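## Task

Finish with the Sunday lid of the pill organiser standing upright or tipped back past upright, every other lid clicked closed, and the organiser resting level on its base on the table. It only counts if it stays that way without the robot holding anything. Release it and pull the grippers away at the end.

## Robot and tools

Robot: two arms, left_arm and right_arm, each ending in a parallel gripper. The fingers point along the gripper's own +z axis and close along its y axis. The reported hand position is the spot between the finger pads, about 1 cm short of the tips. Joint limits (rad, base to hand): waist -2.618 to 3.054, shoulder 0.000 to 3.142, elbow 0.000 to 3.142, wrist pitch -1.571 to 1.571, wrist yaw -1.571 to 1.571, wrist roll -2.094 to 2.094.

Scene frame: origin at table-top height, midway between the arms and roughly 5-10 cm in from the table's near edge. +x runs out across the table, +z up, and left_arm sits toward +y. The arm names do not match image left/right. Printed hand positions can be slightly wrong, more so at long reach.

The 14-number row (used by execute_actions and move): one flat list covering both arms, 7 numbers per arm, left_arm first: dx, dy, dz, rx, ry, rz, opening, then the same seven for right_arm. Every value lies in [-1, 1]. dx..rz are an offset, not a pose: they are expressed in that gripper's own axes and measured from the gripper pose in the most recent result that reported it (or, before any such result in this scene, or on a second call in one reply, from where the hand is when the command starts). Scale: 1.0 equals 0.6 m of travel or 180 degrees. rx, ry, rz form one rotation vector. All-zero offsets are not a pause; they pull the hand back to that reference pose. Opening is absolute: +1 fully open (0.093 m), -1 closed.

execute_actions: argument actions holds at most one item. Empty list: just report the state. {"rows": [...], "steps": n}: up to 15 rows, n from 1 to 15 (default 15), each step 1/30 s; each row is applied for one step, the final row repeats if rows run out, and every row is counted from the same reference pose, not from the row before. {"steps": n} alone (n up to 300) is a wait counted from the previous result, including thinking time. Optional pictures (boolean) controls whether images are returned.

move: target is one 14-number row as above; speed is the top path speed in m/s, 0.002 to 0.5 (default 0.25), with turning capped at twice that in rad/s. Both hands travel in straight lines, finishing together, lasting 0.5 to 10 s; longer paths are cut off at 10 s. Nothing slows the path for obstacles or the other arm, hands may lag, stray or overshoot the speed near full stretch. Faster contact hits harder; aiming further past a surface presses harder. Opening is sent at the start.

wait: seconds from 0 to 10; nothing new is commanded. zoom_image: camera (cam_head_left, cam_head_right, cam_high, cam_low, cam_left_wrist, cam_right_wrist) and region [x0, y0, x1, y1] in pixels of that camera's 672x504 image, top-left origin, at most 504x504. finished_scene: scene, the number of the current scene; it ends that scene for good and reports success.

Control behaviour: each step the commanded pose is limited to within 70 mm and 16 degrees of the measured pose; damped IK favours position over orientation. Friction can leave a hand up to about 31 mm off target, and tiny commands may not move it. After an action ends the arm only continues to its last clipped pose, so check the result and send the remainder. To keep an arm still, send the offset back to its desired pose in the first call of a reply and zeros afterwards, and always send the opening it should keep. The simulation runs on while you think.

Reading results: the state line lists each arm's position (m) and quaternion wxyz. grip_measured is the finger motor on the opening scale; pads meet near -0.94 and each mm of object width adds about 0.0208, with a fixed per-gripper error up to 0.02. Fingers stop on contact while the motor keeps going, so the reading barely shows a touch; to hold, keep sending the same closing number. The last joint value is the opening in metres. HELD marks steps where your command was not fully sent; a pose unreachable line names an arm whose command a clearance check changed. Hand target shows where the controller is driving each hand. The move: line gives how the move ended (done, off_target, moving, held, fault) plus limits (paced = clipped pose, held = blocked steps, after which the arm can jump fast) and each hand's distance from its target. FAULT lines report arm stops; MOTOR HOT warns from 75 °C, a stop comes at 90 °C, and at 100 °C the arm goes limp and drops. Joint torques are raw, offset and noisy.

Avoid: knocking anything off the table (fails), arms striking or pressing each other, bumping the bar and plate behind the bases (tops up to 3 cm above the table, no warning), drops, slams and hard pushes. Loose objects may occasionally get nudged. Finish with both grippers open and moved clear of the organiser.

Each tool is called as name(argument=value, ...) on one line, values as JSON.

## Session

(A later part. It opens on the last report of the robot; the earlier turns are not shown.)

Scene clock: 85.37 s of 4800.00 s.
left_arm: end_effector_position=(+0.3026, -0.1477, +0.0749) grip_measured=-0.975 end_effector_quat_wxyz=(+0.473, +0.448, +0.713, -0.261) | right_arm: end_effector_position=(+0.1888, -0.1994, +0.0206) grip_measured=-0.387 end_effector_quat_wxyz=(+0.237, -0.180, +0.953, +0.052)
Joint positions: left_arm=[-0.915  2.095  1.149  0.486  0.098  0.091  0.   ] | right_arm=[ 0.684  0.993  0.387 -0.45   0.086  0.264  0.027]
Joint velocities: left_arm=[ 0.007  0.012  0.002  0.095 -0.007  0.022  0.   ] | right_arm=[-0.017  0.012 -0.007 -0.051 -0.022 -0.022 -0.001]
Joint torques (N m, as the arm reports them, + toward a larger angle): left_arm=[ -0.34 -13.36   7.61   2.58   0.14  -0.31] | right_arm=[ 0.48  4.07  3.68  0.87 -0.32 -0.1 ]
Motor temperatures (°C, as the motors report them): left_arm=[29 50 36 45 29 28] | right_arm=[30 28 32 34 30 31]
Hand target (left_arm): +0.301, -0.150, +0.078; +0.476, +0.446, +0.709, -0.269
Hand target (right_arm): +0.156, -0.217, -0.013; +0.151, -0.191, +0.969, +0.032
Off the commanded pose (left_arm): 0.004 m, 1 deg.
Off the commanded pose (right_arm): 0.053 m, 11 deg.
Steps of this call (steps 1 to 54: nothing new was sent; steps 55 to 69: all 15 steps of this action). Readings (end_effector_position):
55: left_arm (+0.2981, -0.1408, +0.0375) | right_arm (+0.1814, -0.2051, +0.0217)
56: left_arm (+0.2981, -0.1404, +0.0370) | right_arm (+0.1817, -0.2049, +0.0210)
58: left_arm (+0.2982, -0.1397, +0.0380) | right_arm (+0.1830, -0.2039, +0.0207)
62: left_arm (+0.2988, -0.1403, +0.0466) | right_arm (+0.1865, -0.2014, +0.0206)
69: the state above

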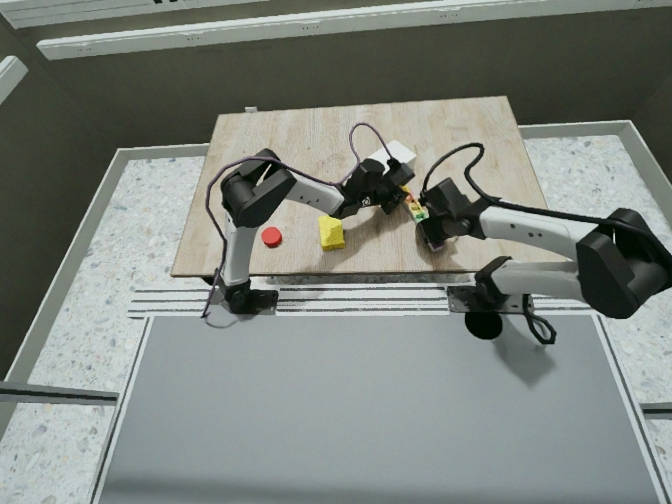

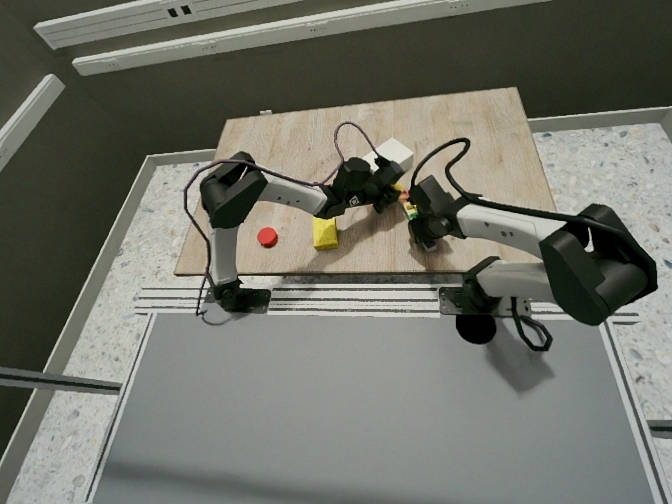

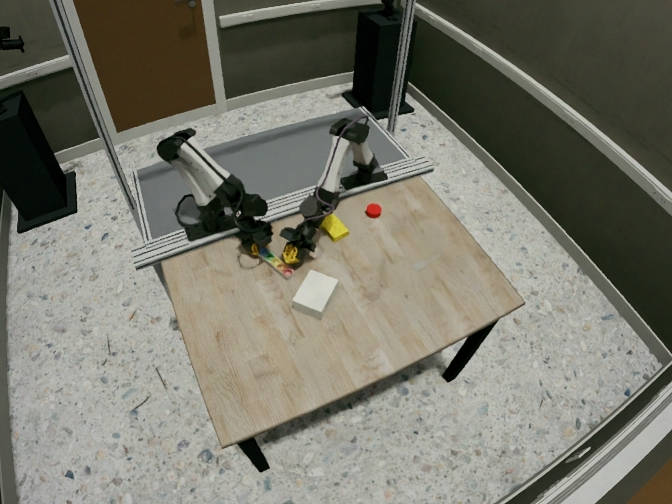

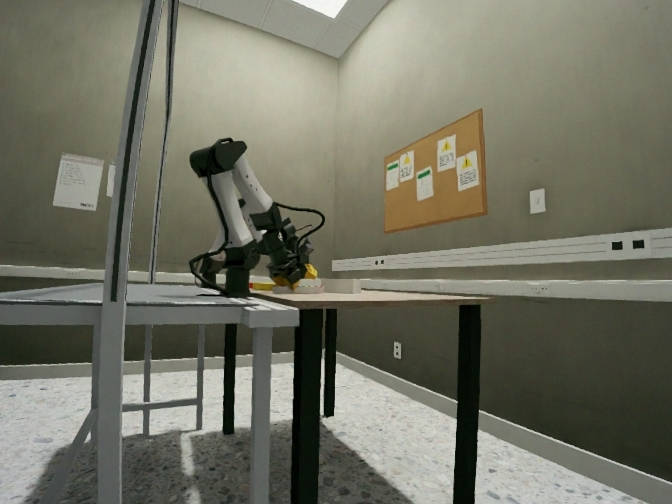

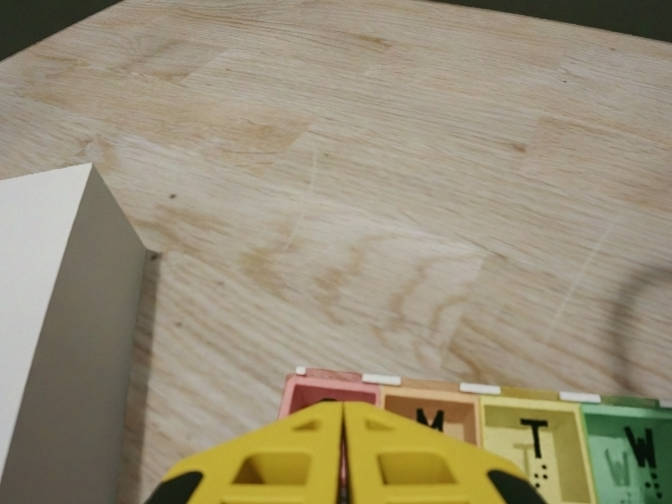

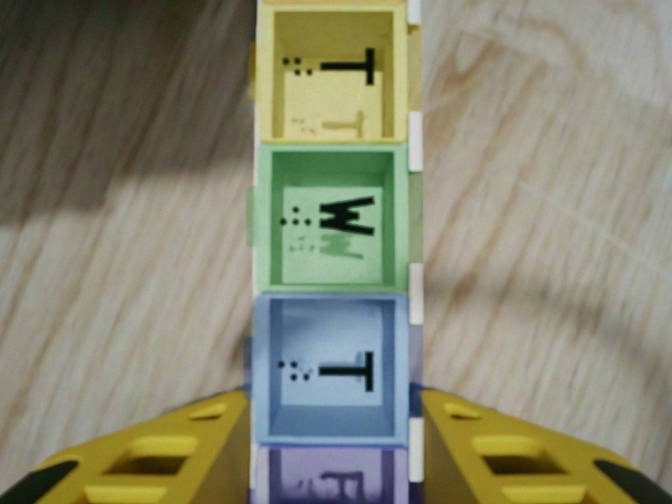

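move(target=[0.04,0,-0.06,0,-0.05,0,-1,0.024,0,-0.012,-0.012,0,-0.025,-0.5], speed=0.1)

move(target=[0.075,0,0.02,0,0.005,0,-1,0,0,0,0,0,0,0.15], speed=0.08)

Scene clock: 87.77 s of 4800.00 s.
left_arm: end_effector_position=(+0.2808, -0.1167, +0.0701) grip_measured=-0.975 end_effector_quat_wxyz=(+0.529, +0.430, +0.670, -0.292) | right_arm: end_effector_position=(+0.1788, -0.2000, +0.0229) grip_measured=-0.387 end_effector_quat_wxyz=(+0.239, -0.220, +0.944, +0.063)
Joint positions: left_arm=[-0.909  2.071  0.875  0.894  0.119  0.089  0.   ] | right_arm=[ 0.68   0.917  0.362 -0.484  0.048  0.183  0.027]
Joint velocities: left_arm=[-0.017 -0.002  0.007  0.022 -0.081  0.051  0.   ] | right_arm=[-0.007  0.007  0.002  0.007 -0.066  0.022  0.001]
Joint torques (N m, as the arm reports them, + toward a larger angle): left_arm=[  0.97 -12.43   5.01   2.77   0.13  -0.25] | right_arm=[-0.3  -3.75  5.58  1.48  0.15 -0.07]
Motor temperatures (°C, as the motors report them): left_arm=[29 50 36 45 29 28] | right_arm=[30 28 32 34 30 31]
Hand target (left_arm): +0.283, -0.111, +0.068; +0.528, +0.426, +0.673, -0.294
Hand target (right_arm): +0.174, -0.205, +0.020; +0.235, -0.221, +0.945, +0.061
Off the commanded pose (left_arm): 0.008 m, 1 deg.
Off the commanded pose (right_arm): 0.008 m, 0 deg.
move: done

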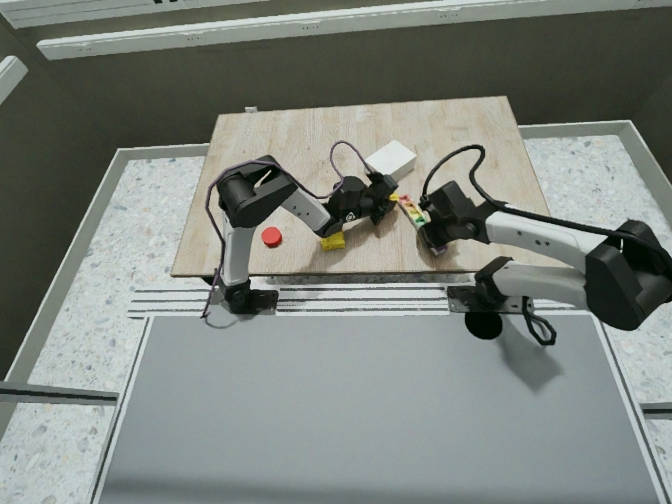

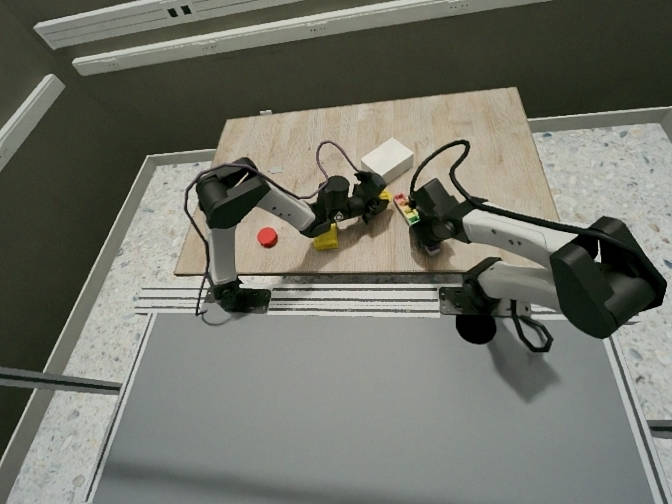

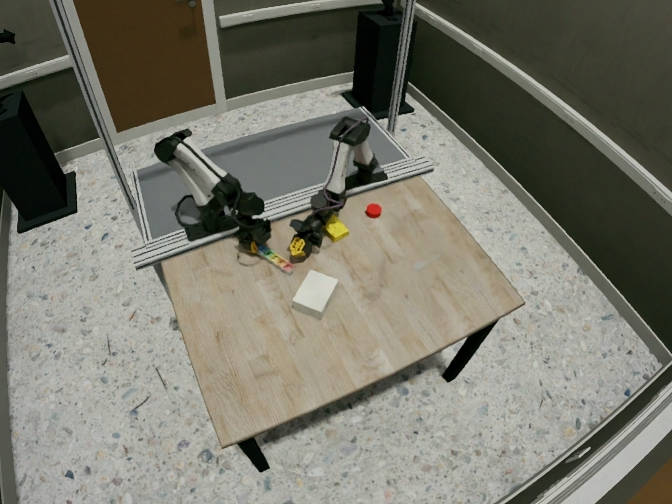

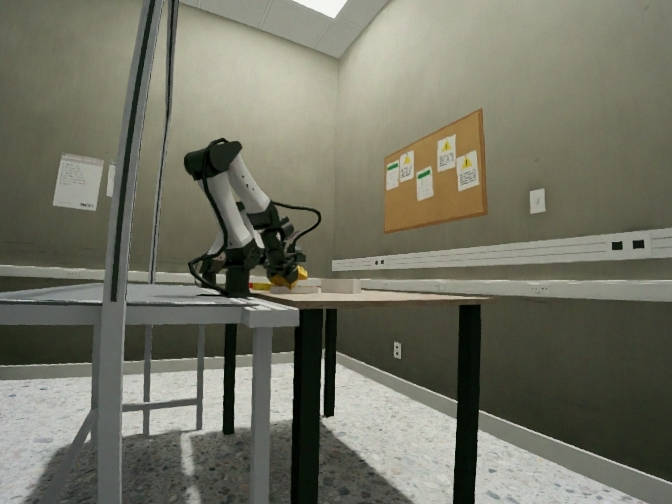

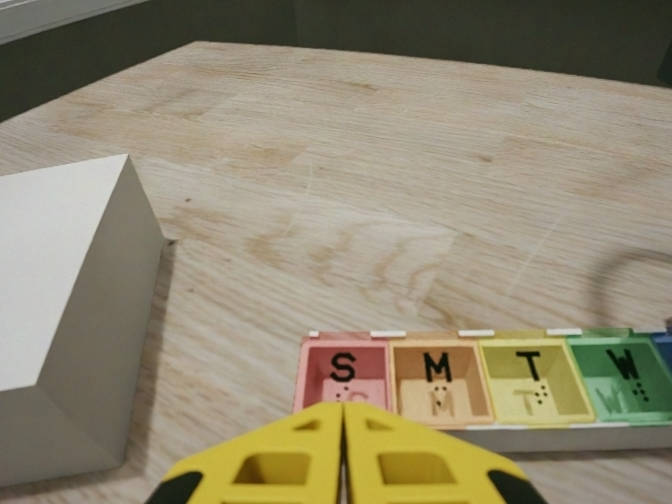

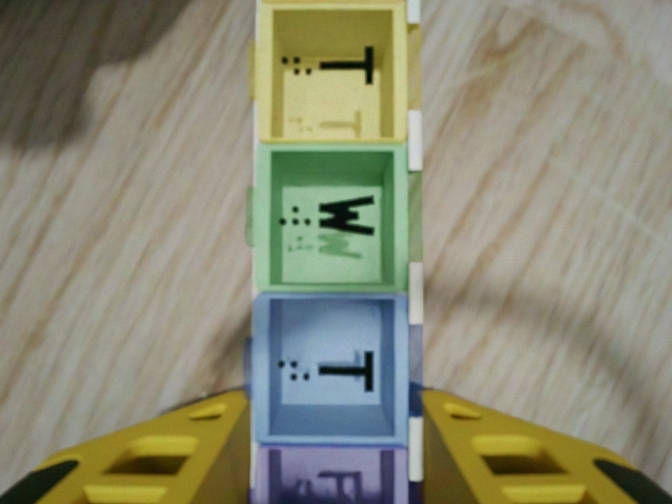

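Scene clock: 88.83 s of 4800.00 s.
left_arm: end_effector_position=(+0.2821, -0.1179, +0.0325) grip_measured=-0.975 end_effector_quat_wxyz=(+0.528, +0.431, +0.671, -0.292) | right_arm: end_effector_position=(+0.1787, -0.1999, +0.0229) grip_measured=+0.148 end_effector_quat_wxyz=(+0.239, -0.220, +0.944, +0.063)
Joint positions: left_arm=[-0.909  2.205  0.875  1.024  0.119  0.089  0.   ] | right_arm=[ 0.68   0.917  0.362 -0.484  0.047  0.183  0.052]
Joint velocities: left_arm=[ 0.007  0.007  0.007  0.051  0.037 -0.051  0.   ] | right_arm=[-0.007 -0.002  0.002  0.022 -0.051 -0.022  0.001]
Joint torques (N m, as the arm reports them, + toward a larger angle): left_arm=[  0.13 -10.57   5.34   2.78   0.04  -0.21] | right_arm=[ 0.49 -1.53  6.97  1.68  0.12 -0.01]
Motor temperatures (°C, as the motors report them): left_arm=[29 50 36 45 29 28] | right_arm=[30 28 32 34 30 31]
Hand target (left_arm): +0.283, -0.115, +0.023; +0.524, +0.433, +0.674, -0.289
Hand target (right_arm): +0.179, -0.200, +0.023; +0.239, -0.220, +0.944, +0.063
Off the commanded pose (left_arm): 0.009 m, 1 deg.
Off the commanded pose (right_arm): 0.000 m, 0 deg.
move: done

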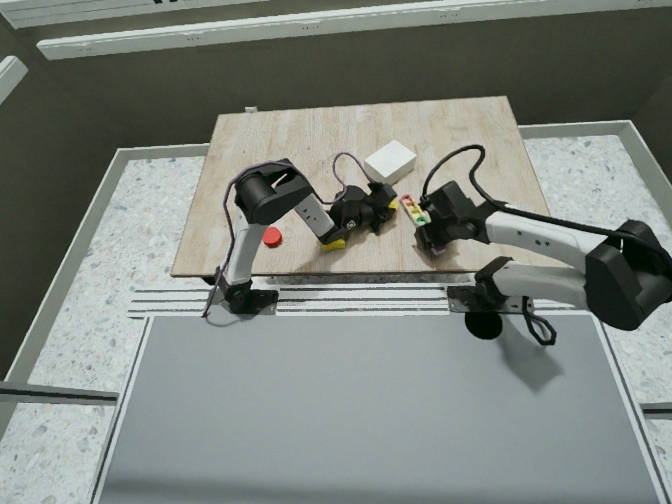

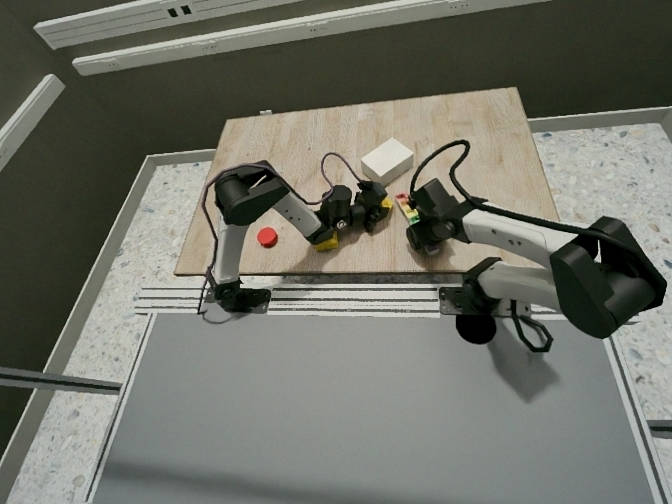

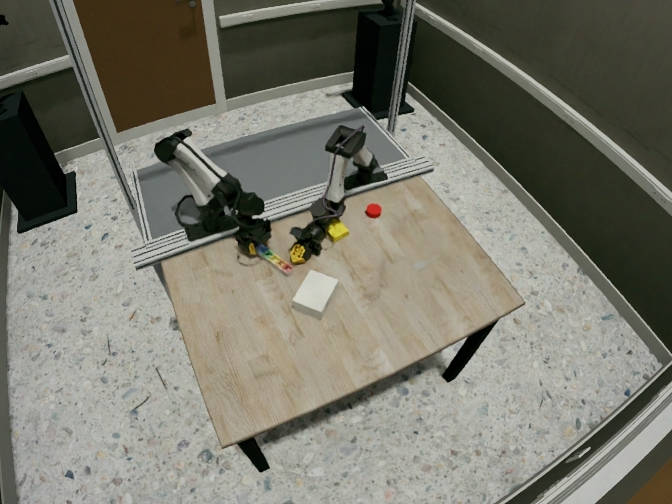

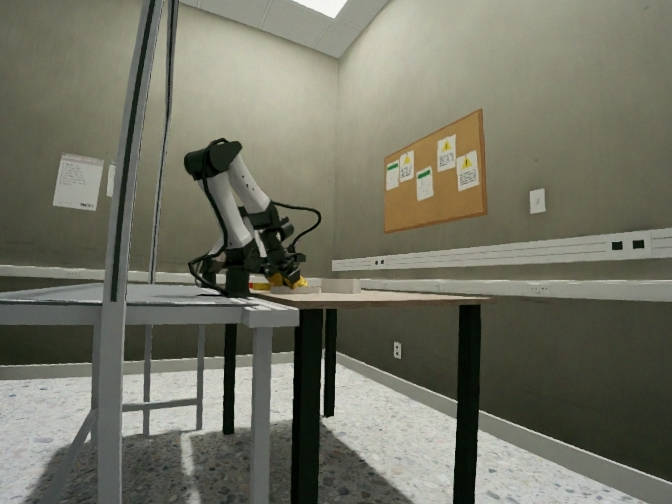

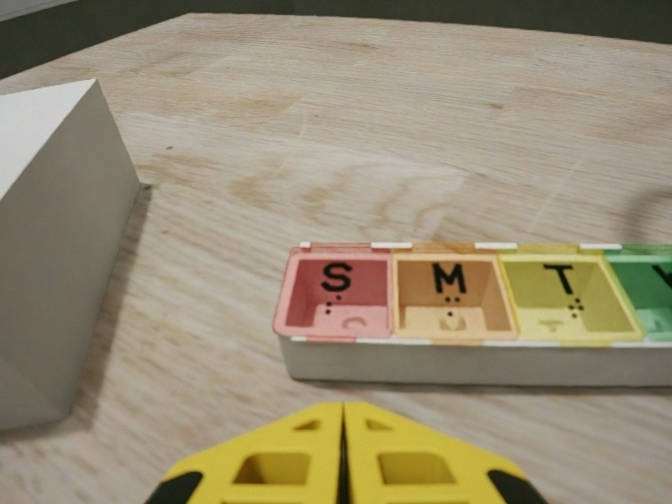

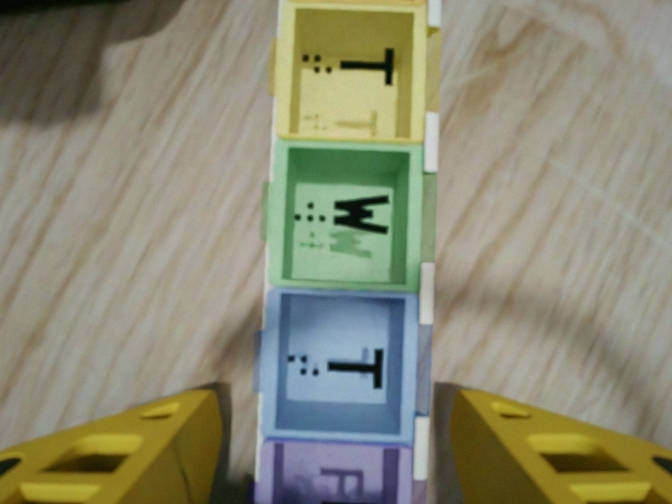

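move(target=[0.027,0.004,0.015,0,0.008,0,-1,-0.104,-0.009,0.05,0,0.108,0.012,0.3], speed=0.1)

Scene clock: 91.73 s of 4800.00 s.
left_arm: end_effector_position=(+0.2837, -0.1203, +0.0296) grip_measured=-0.975 end_effector_quat_wxyz=(+0.531, +0.430, +0.669, -0.293) | right_arm: end_effector_position=(+0.2407, -0.1708, +0.0313) grip_measured=+0.298 end_effector_quat_wxyz=(+0.087, -0.210, +0.973, +0.029)
Joint positions: left_arm=[-0.909  2.227  0.887  1.043  0.12   0.089  0.   ] | right_arm=[ 0.583  1.505  0.884 -0.731 -0.033  0.13   0.06 ]
Joint velocities: left_arm=[ 0.022  0.002 -0.007  0.022  0.007  0.022  0.   ] | right_arm=[ 0.002 -0.007  0.012 -0.022  0.081 -0.022 -0.001]
Joint torques (N m, as the arm reports them, + toward a larger angle): left_arm=[ 0.35 -9.77  6.9   2.49  0.03 -0.16] | right_arm=[-0.34 -5.38  7.07  0.82  0.04 -0.11]
Motor temperatures (°C, as the motors report them): left_arm=[29 50 36 45 29 28] | right_arm=[30 28 32 34 30 31]
Hand target (left_arm): +0.287, -0.119, +0.015; +0.519, +0.435, +0.678, -0.287
Hand target (right_arm): +0.242, -0.173, +0.030; +0.076, -0.209, +0.975, +0.027
Off the commanded pose (left_arm): 0.015 m, 2 deg.
Off the commanded pose (right_arm): 0.006 m, 1 deg.
move: off_target (left_arm)

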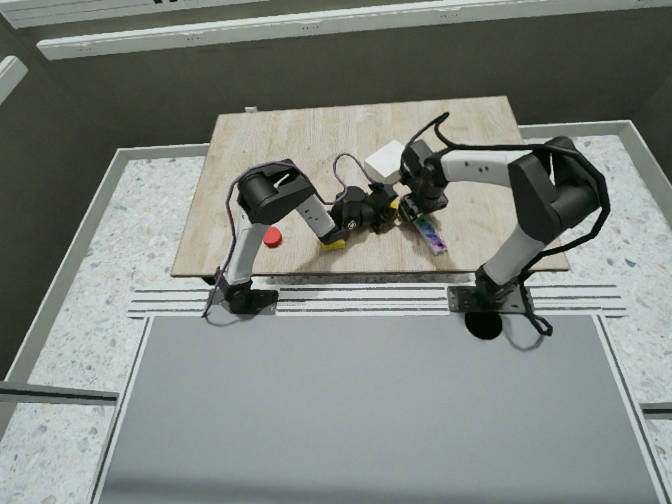

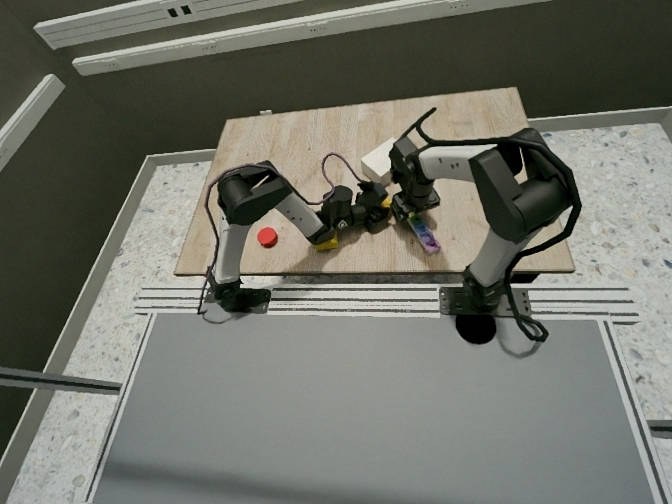

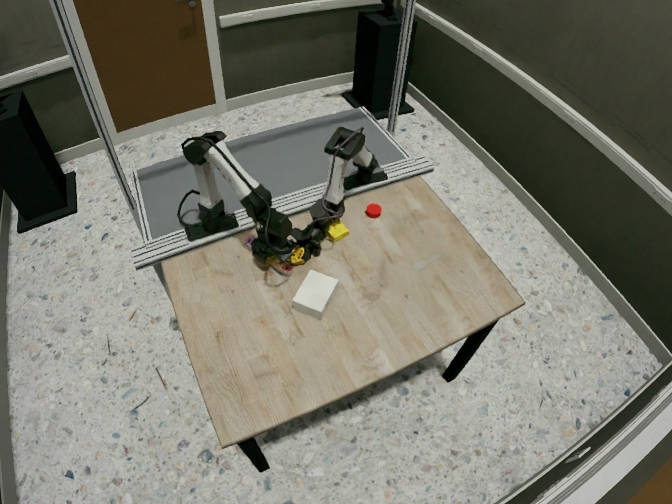

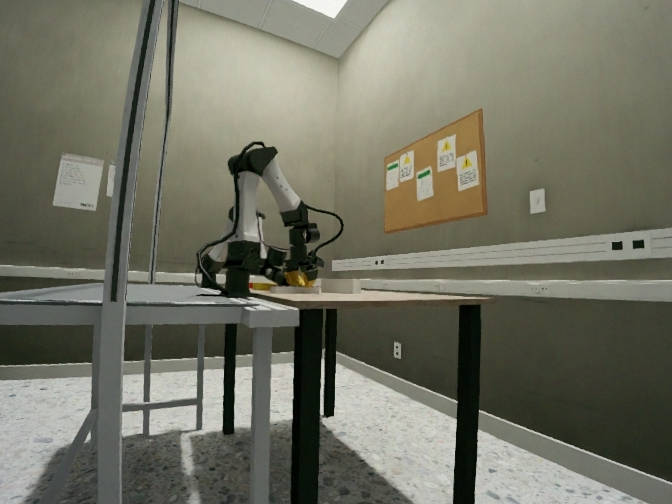

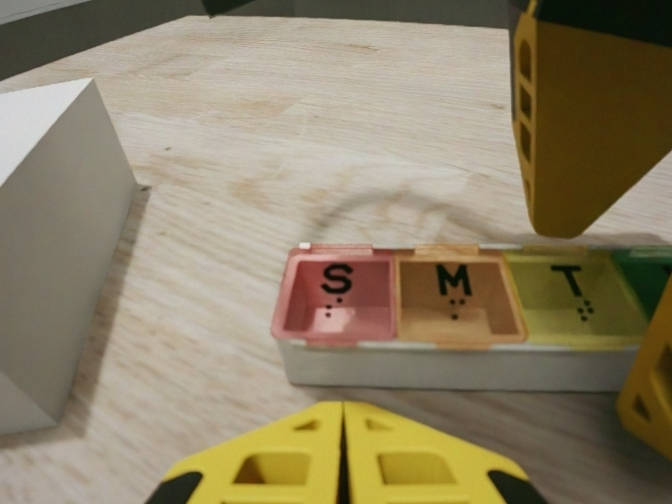

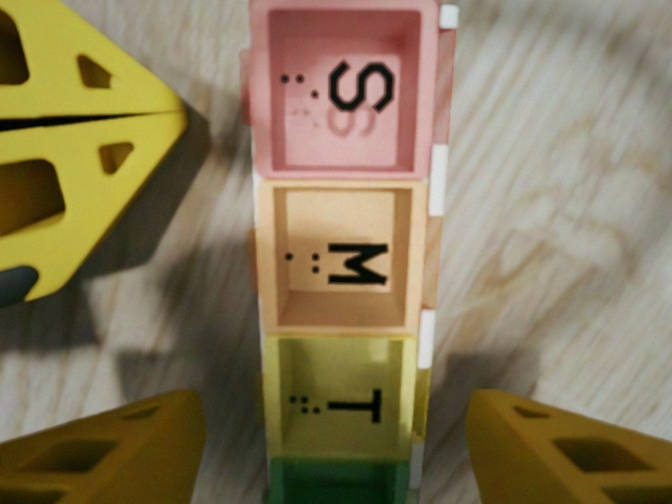

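move(target=[0.012,0.006,0.018,0,0.012,0,-1,0.028,0,0.02,0,0.005,0,0.1], speed=0.05)

Scene clock: 92.97 s of 4800.00 s.
left_arm: end_effector_position=(+0.2877, -0.1259, +0.0334) grip_measured=-0.975 end_effector_quat_wxyz=(+0.530, +0.430, +0.669, -0.293) | right_arm: end_effector_position=(+0.2313, -0.1771, +0.0174) grip_measured=+0.102 end_effector_quat_wxyz=(+0.077, -0.210, +0.974, +0.026)
Joint positions: left_arm=[-0.909  2.227  0.918  1.011  0.12   0.089  0.   ] | right_arm=[ 0.583  1.505  0.827 -0.695 -0.033  0.13   0.05 ]
Joint velocities: left_arm=[-0.017 -0.002 -0.017 -0.037  0.022  0.022  0.   ] | right_arm=[ 0.007 -0.007 -0.007  0.037 -0.037  0.037 -0.   ]
Joint torques (N m, as the arm reports them, + toward a larger angle): left_arm=[  0.17 -10.72   7.49   2.3    0.1   -0.11] | right_arm=[ 1.43 -8.18  5.    0.93  0.05 -0.03]
Motor temperatures (°C, as the motors report them): left_arm=[29 50 36 45 29 28] | right_arm=[30 28 32 34 30 31]
Hand target (left_arm): +0.291, -0.125, +0.020; +0.518, +0.435, +0.679, -0.286
Hand target (right_arm): +0.228, -0.177, +0.016; +0.079, -0.210, +0.974, +0.027
Off the commanded pose (left_arm): 0.014 m, 2 deg.
Off the commanded pose (right_arm): 0.004 m, 0 deg.
move: off_target (left_arm)

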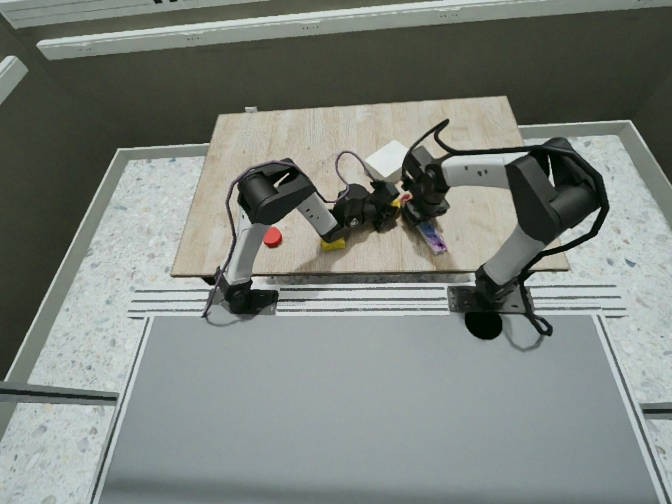

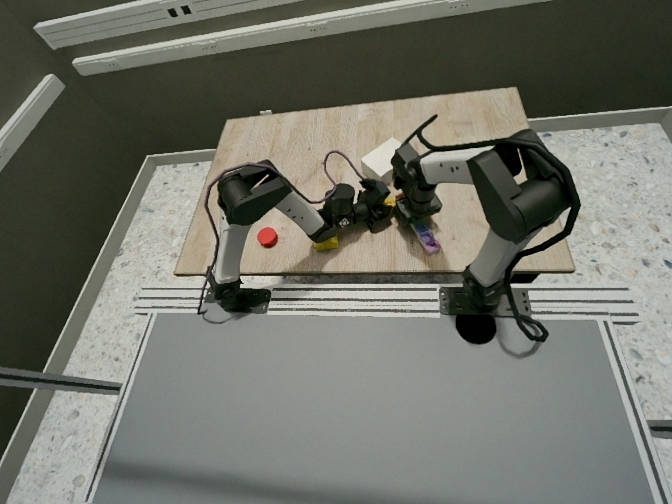

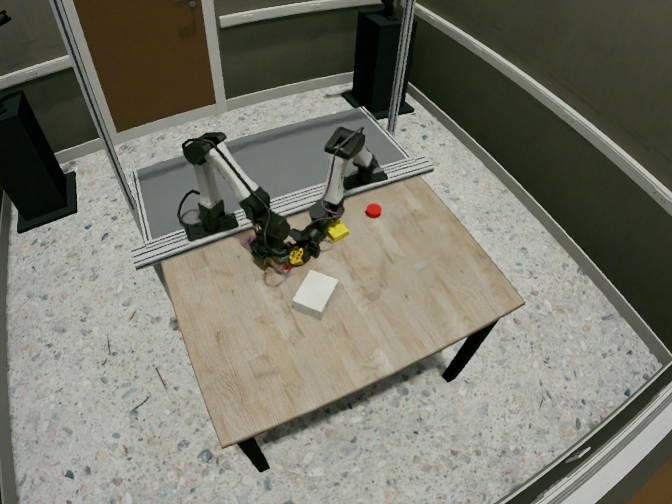

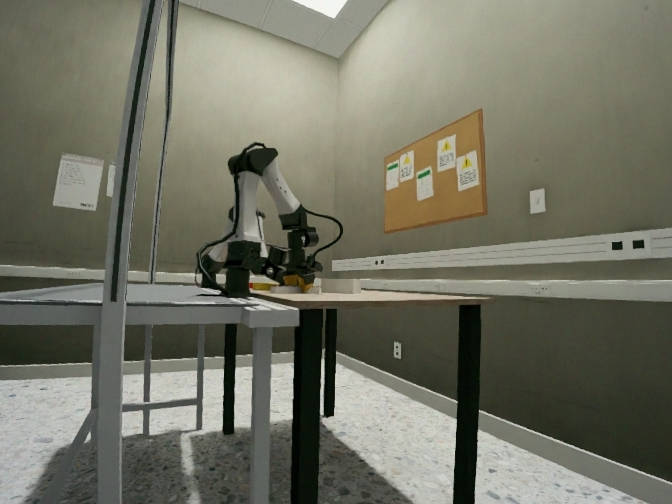

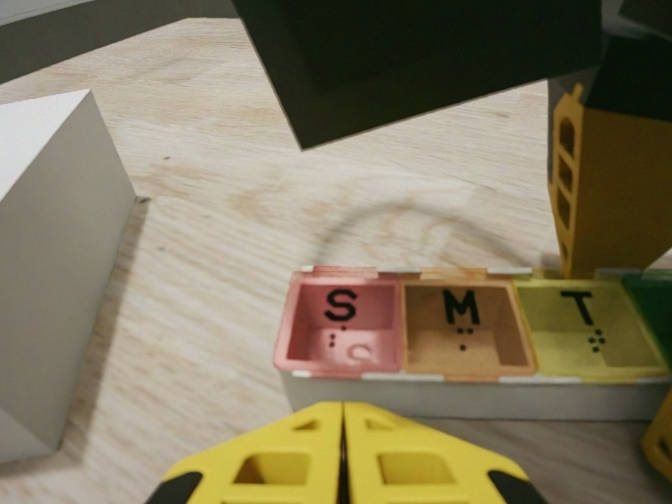

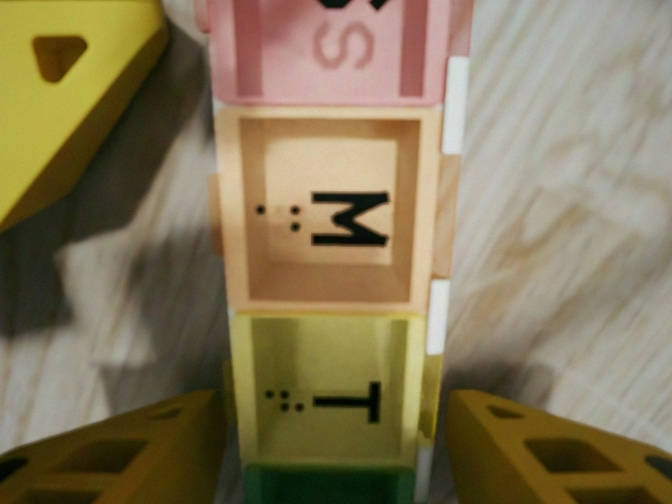

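move(target=[0.036,0,0.012,0,0.016,0,-1,0,0,-0.016,0,0,0,0.0], speed=0.05)

move(target=[0.02,0,0.016,0,0.012,0,-1,0,0,0,0,0,0,-0.5], speed=0.03)

Scene clock: 94.40 s of 4800.00 s.
left_arm: end_effector_position=(+0.2874, -0.1255, +0.0291) grip_measured=-0.975 end_effector_quat_wxyz=(+0.528, +0.431, +0.671, -0.292) | right_arm: end_effector_position=(+0.2265, -0.1801, +0.0165) grip_measured=+0.002 end_effector_quat_wxyz=(+0.066, -0.210, +0.975, +0.022)
Joint positions: left_arm=[-0.909  2.236  0.918  1.013  0.12   0.089  0.   ] | right_arm=[ 0.583  1.505  0.827 -0.719 -0.033  0.13   0.045]
Joint velocities: left_arm=[-0.012 -0.007  0.002 -0.007 -0.066 -0.037  0.   ] | right_arm=[ 0.002 -0.007 -0.007 -0.022  0.066 -0.022  0.002]
Joint torques (N m, as the arm reports them, + toward a larger angle): left_arm=[ 0.07 -9.65  7.46  2.38 -0.06 -0.07] | right_arm=[ 0.51 -9.05  7.52  0.67  0.14 -0.04]
Motor temperatures (°C, as the motors report them): left_arm=[29 49 37 45 29 28] | right_arm=[30 28 32 34 30 31]
Hand target (left_arm): +0.289, -0.125, +0.011; +0.513, +0.437, +0.682, -0.283
Hand target (right_arm): +0.230, -0.178, +0.027; +0.077, -0.210, +0.974, +0.026
Off the commanded pose (left_arm): 0.019 m, 2 deg.
Off the commanded pose (right_arm): 0.011 m, 1 deg.
move: off_target (left_arm, right_arm)

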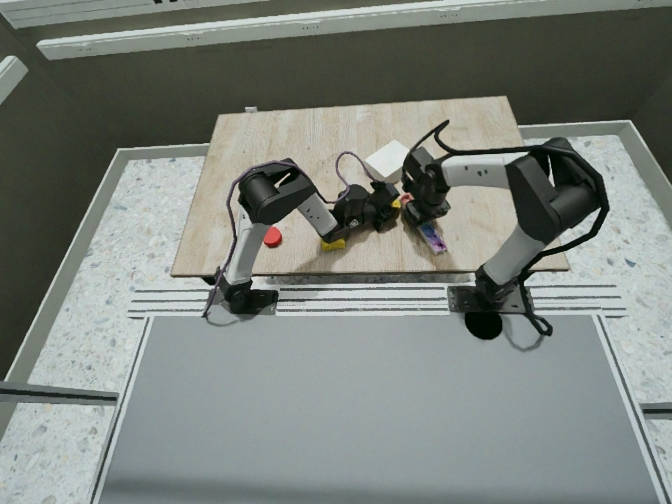

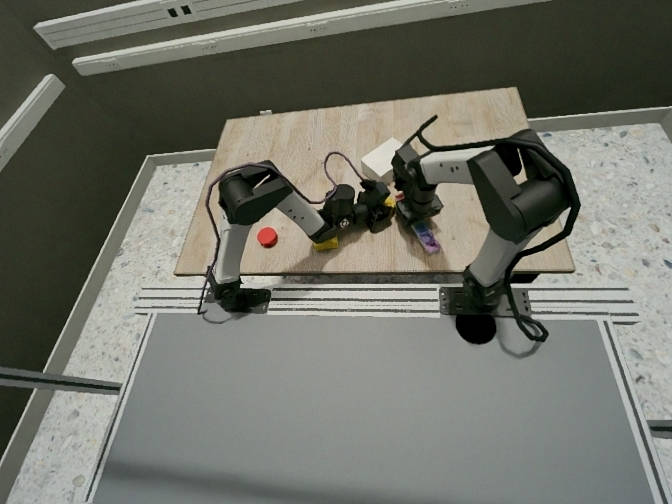

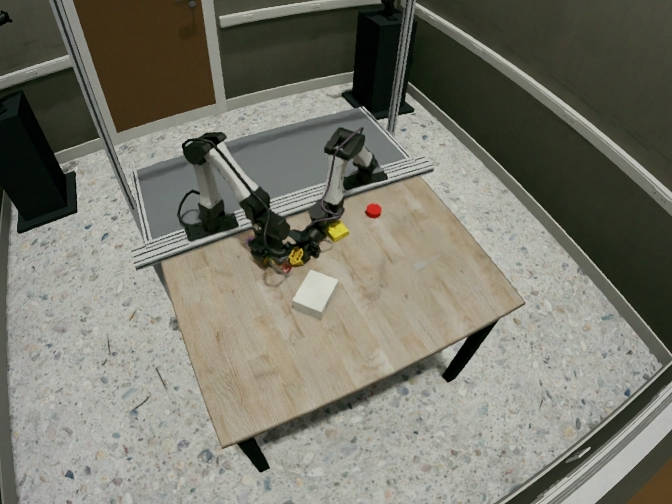

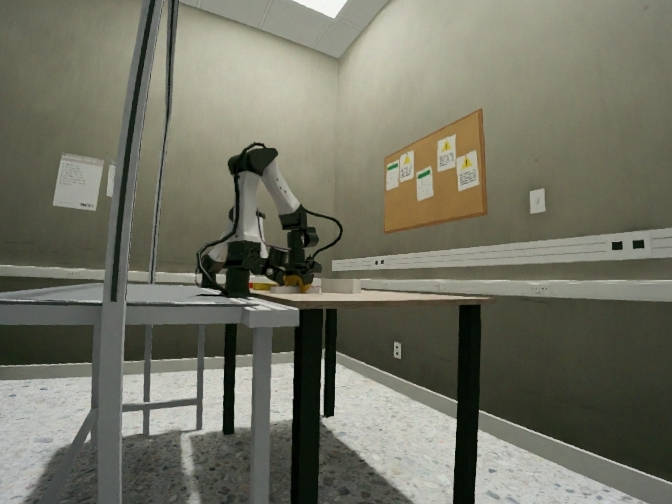

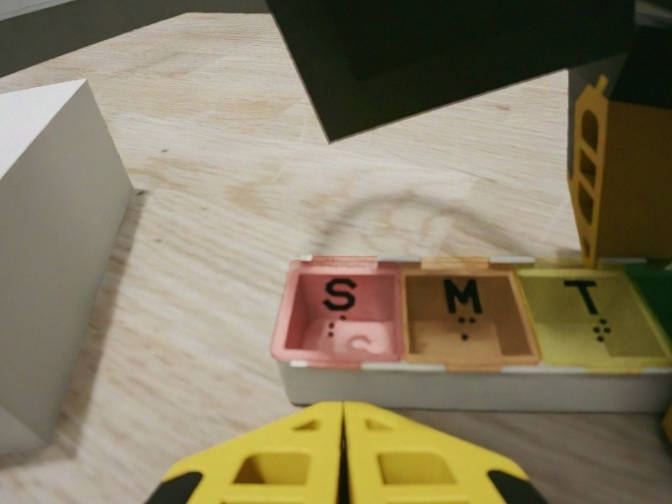

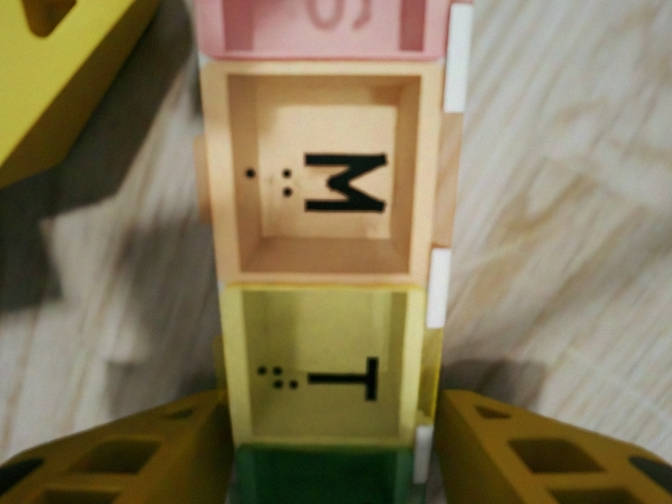

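Scene clock: 95.27 s of 4800.00 s.
left_arm: end_effector_position=(+0.2898, -0.1288, +0.0300) grip_measured=-0.975 end_effector_quat_wxyz=(+0.529, +0.430, +0.670, -0.293) | right_arm: end_effector_position=(+0.2265, -0.1801, +0.0165) grip_measured=-0.394 end_effector_quat_wxyz=(+0.066, -0.210, +0.975, +0.022)
Joint positions: left_arm=[-0.909  2.244  0.936  1.007  0.12   0.089  0.   ] | right_arm=[ 0.583  1.505  0.827 -0.719 -0.034  0.13   0.026]
Joint velocities: left_arm=[-0.007  0.002  0.007  0.037 -0.022  0.081  0.   ] | right_arm=[-0.017  0.012  0.007 -0.051  0.051 -0.022 -0.   ]
Joint torques (N m, as the arm reports them, + toward a larger angle): left_arm=[ -0.16 -10.77   7.36   2.3   -0.02  -0.15] | right_arm=[ 0.49 -7.13  6.23  0.84  0.08 -0.06]
Motor temperatures (°C, as the motors report them): left_arm=[29 49 37 44 29 28] | right_arm=[30 28 32 34 30 31]
Hand target (left_arm): +0.290, -0.130, +0.015; +0.515, +0.436, +0.681, -0.284
Hand target (right_arm): +0.227, -0.180, +0.017; +0.066, -0.210, +0.975, +0.022
Off the commanded pose (left_arm): 0.015 m, 2 deg.
Off the commanded pose (right_arm): 0.000 m, 0 deg.
move: off_target (left_arm)

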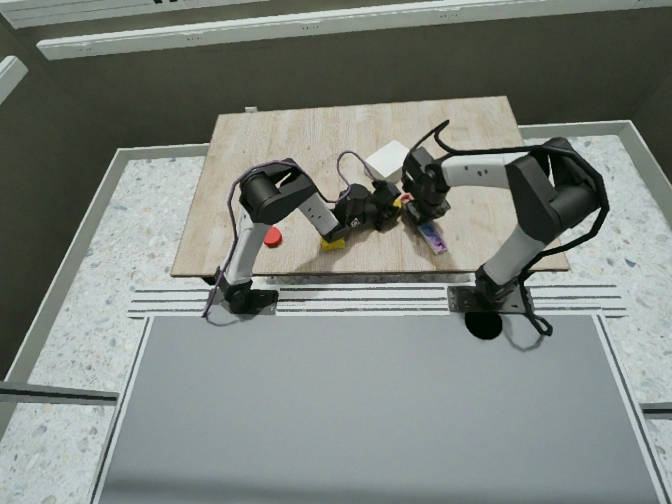

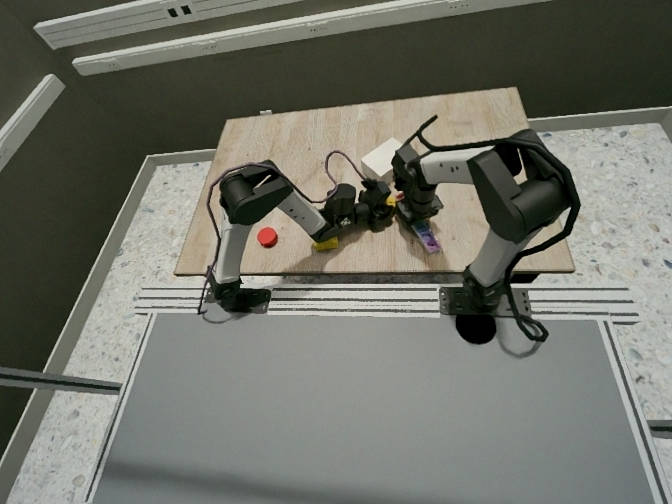

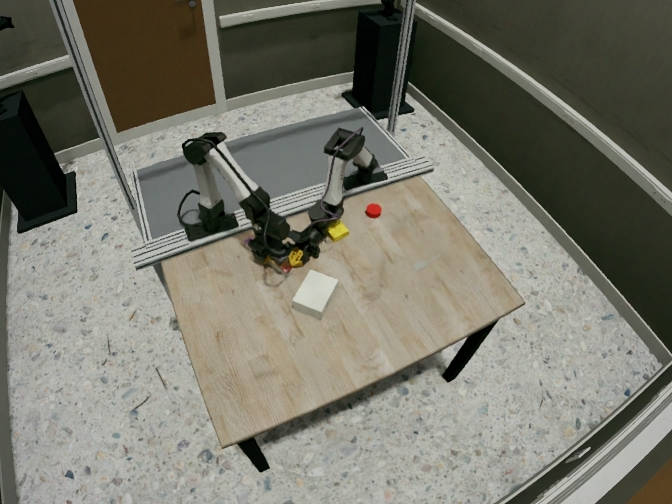

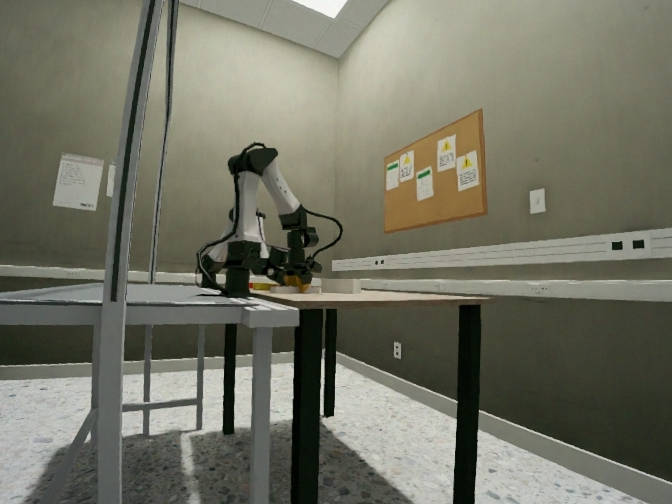

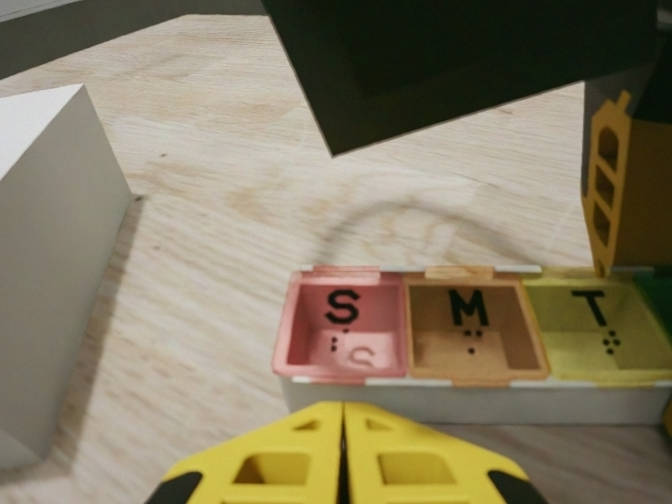

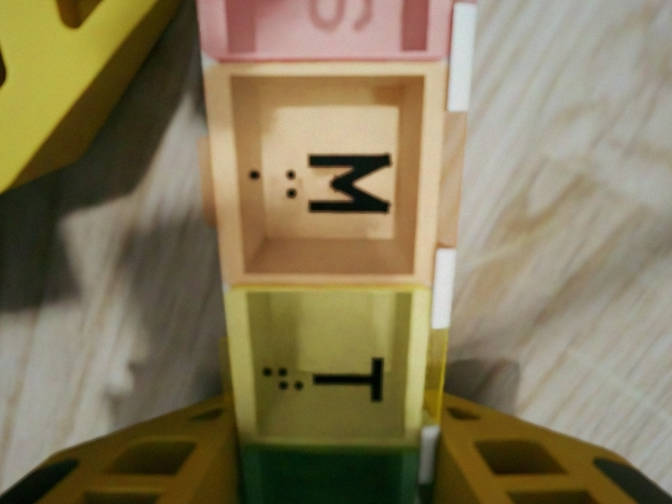

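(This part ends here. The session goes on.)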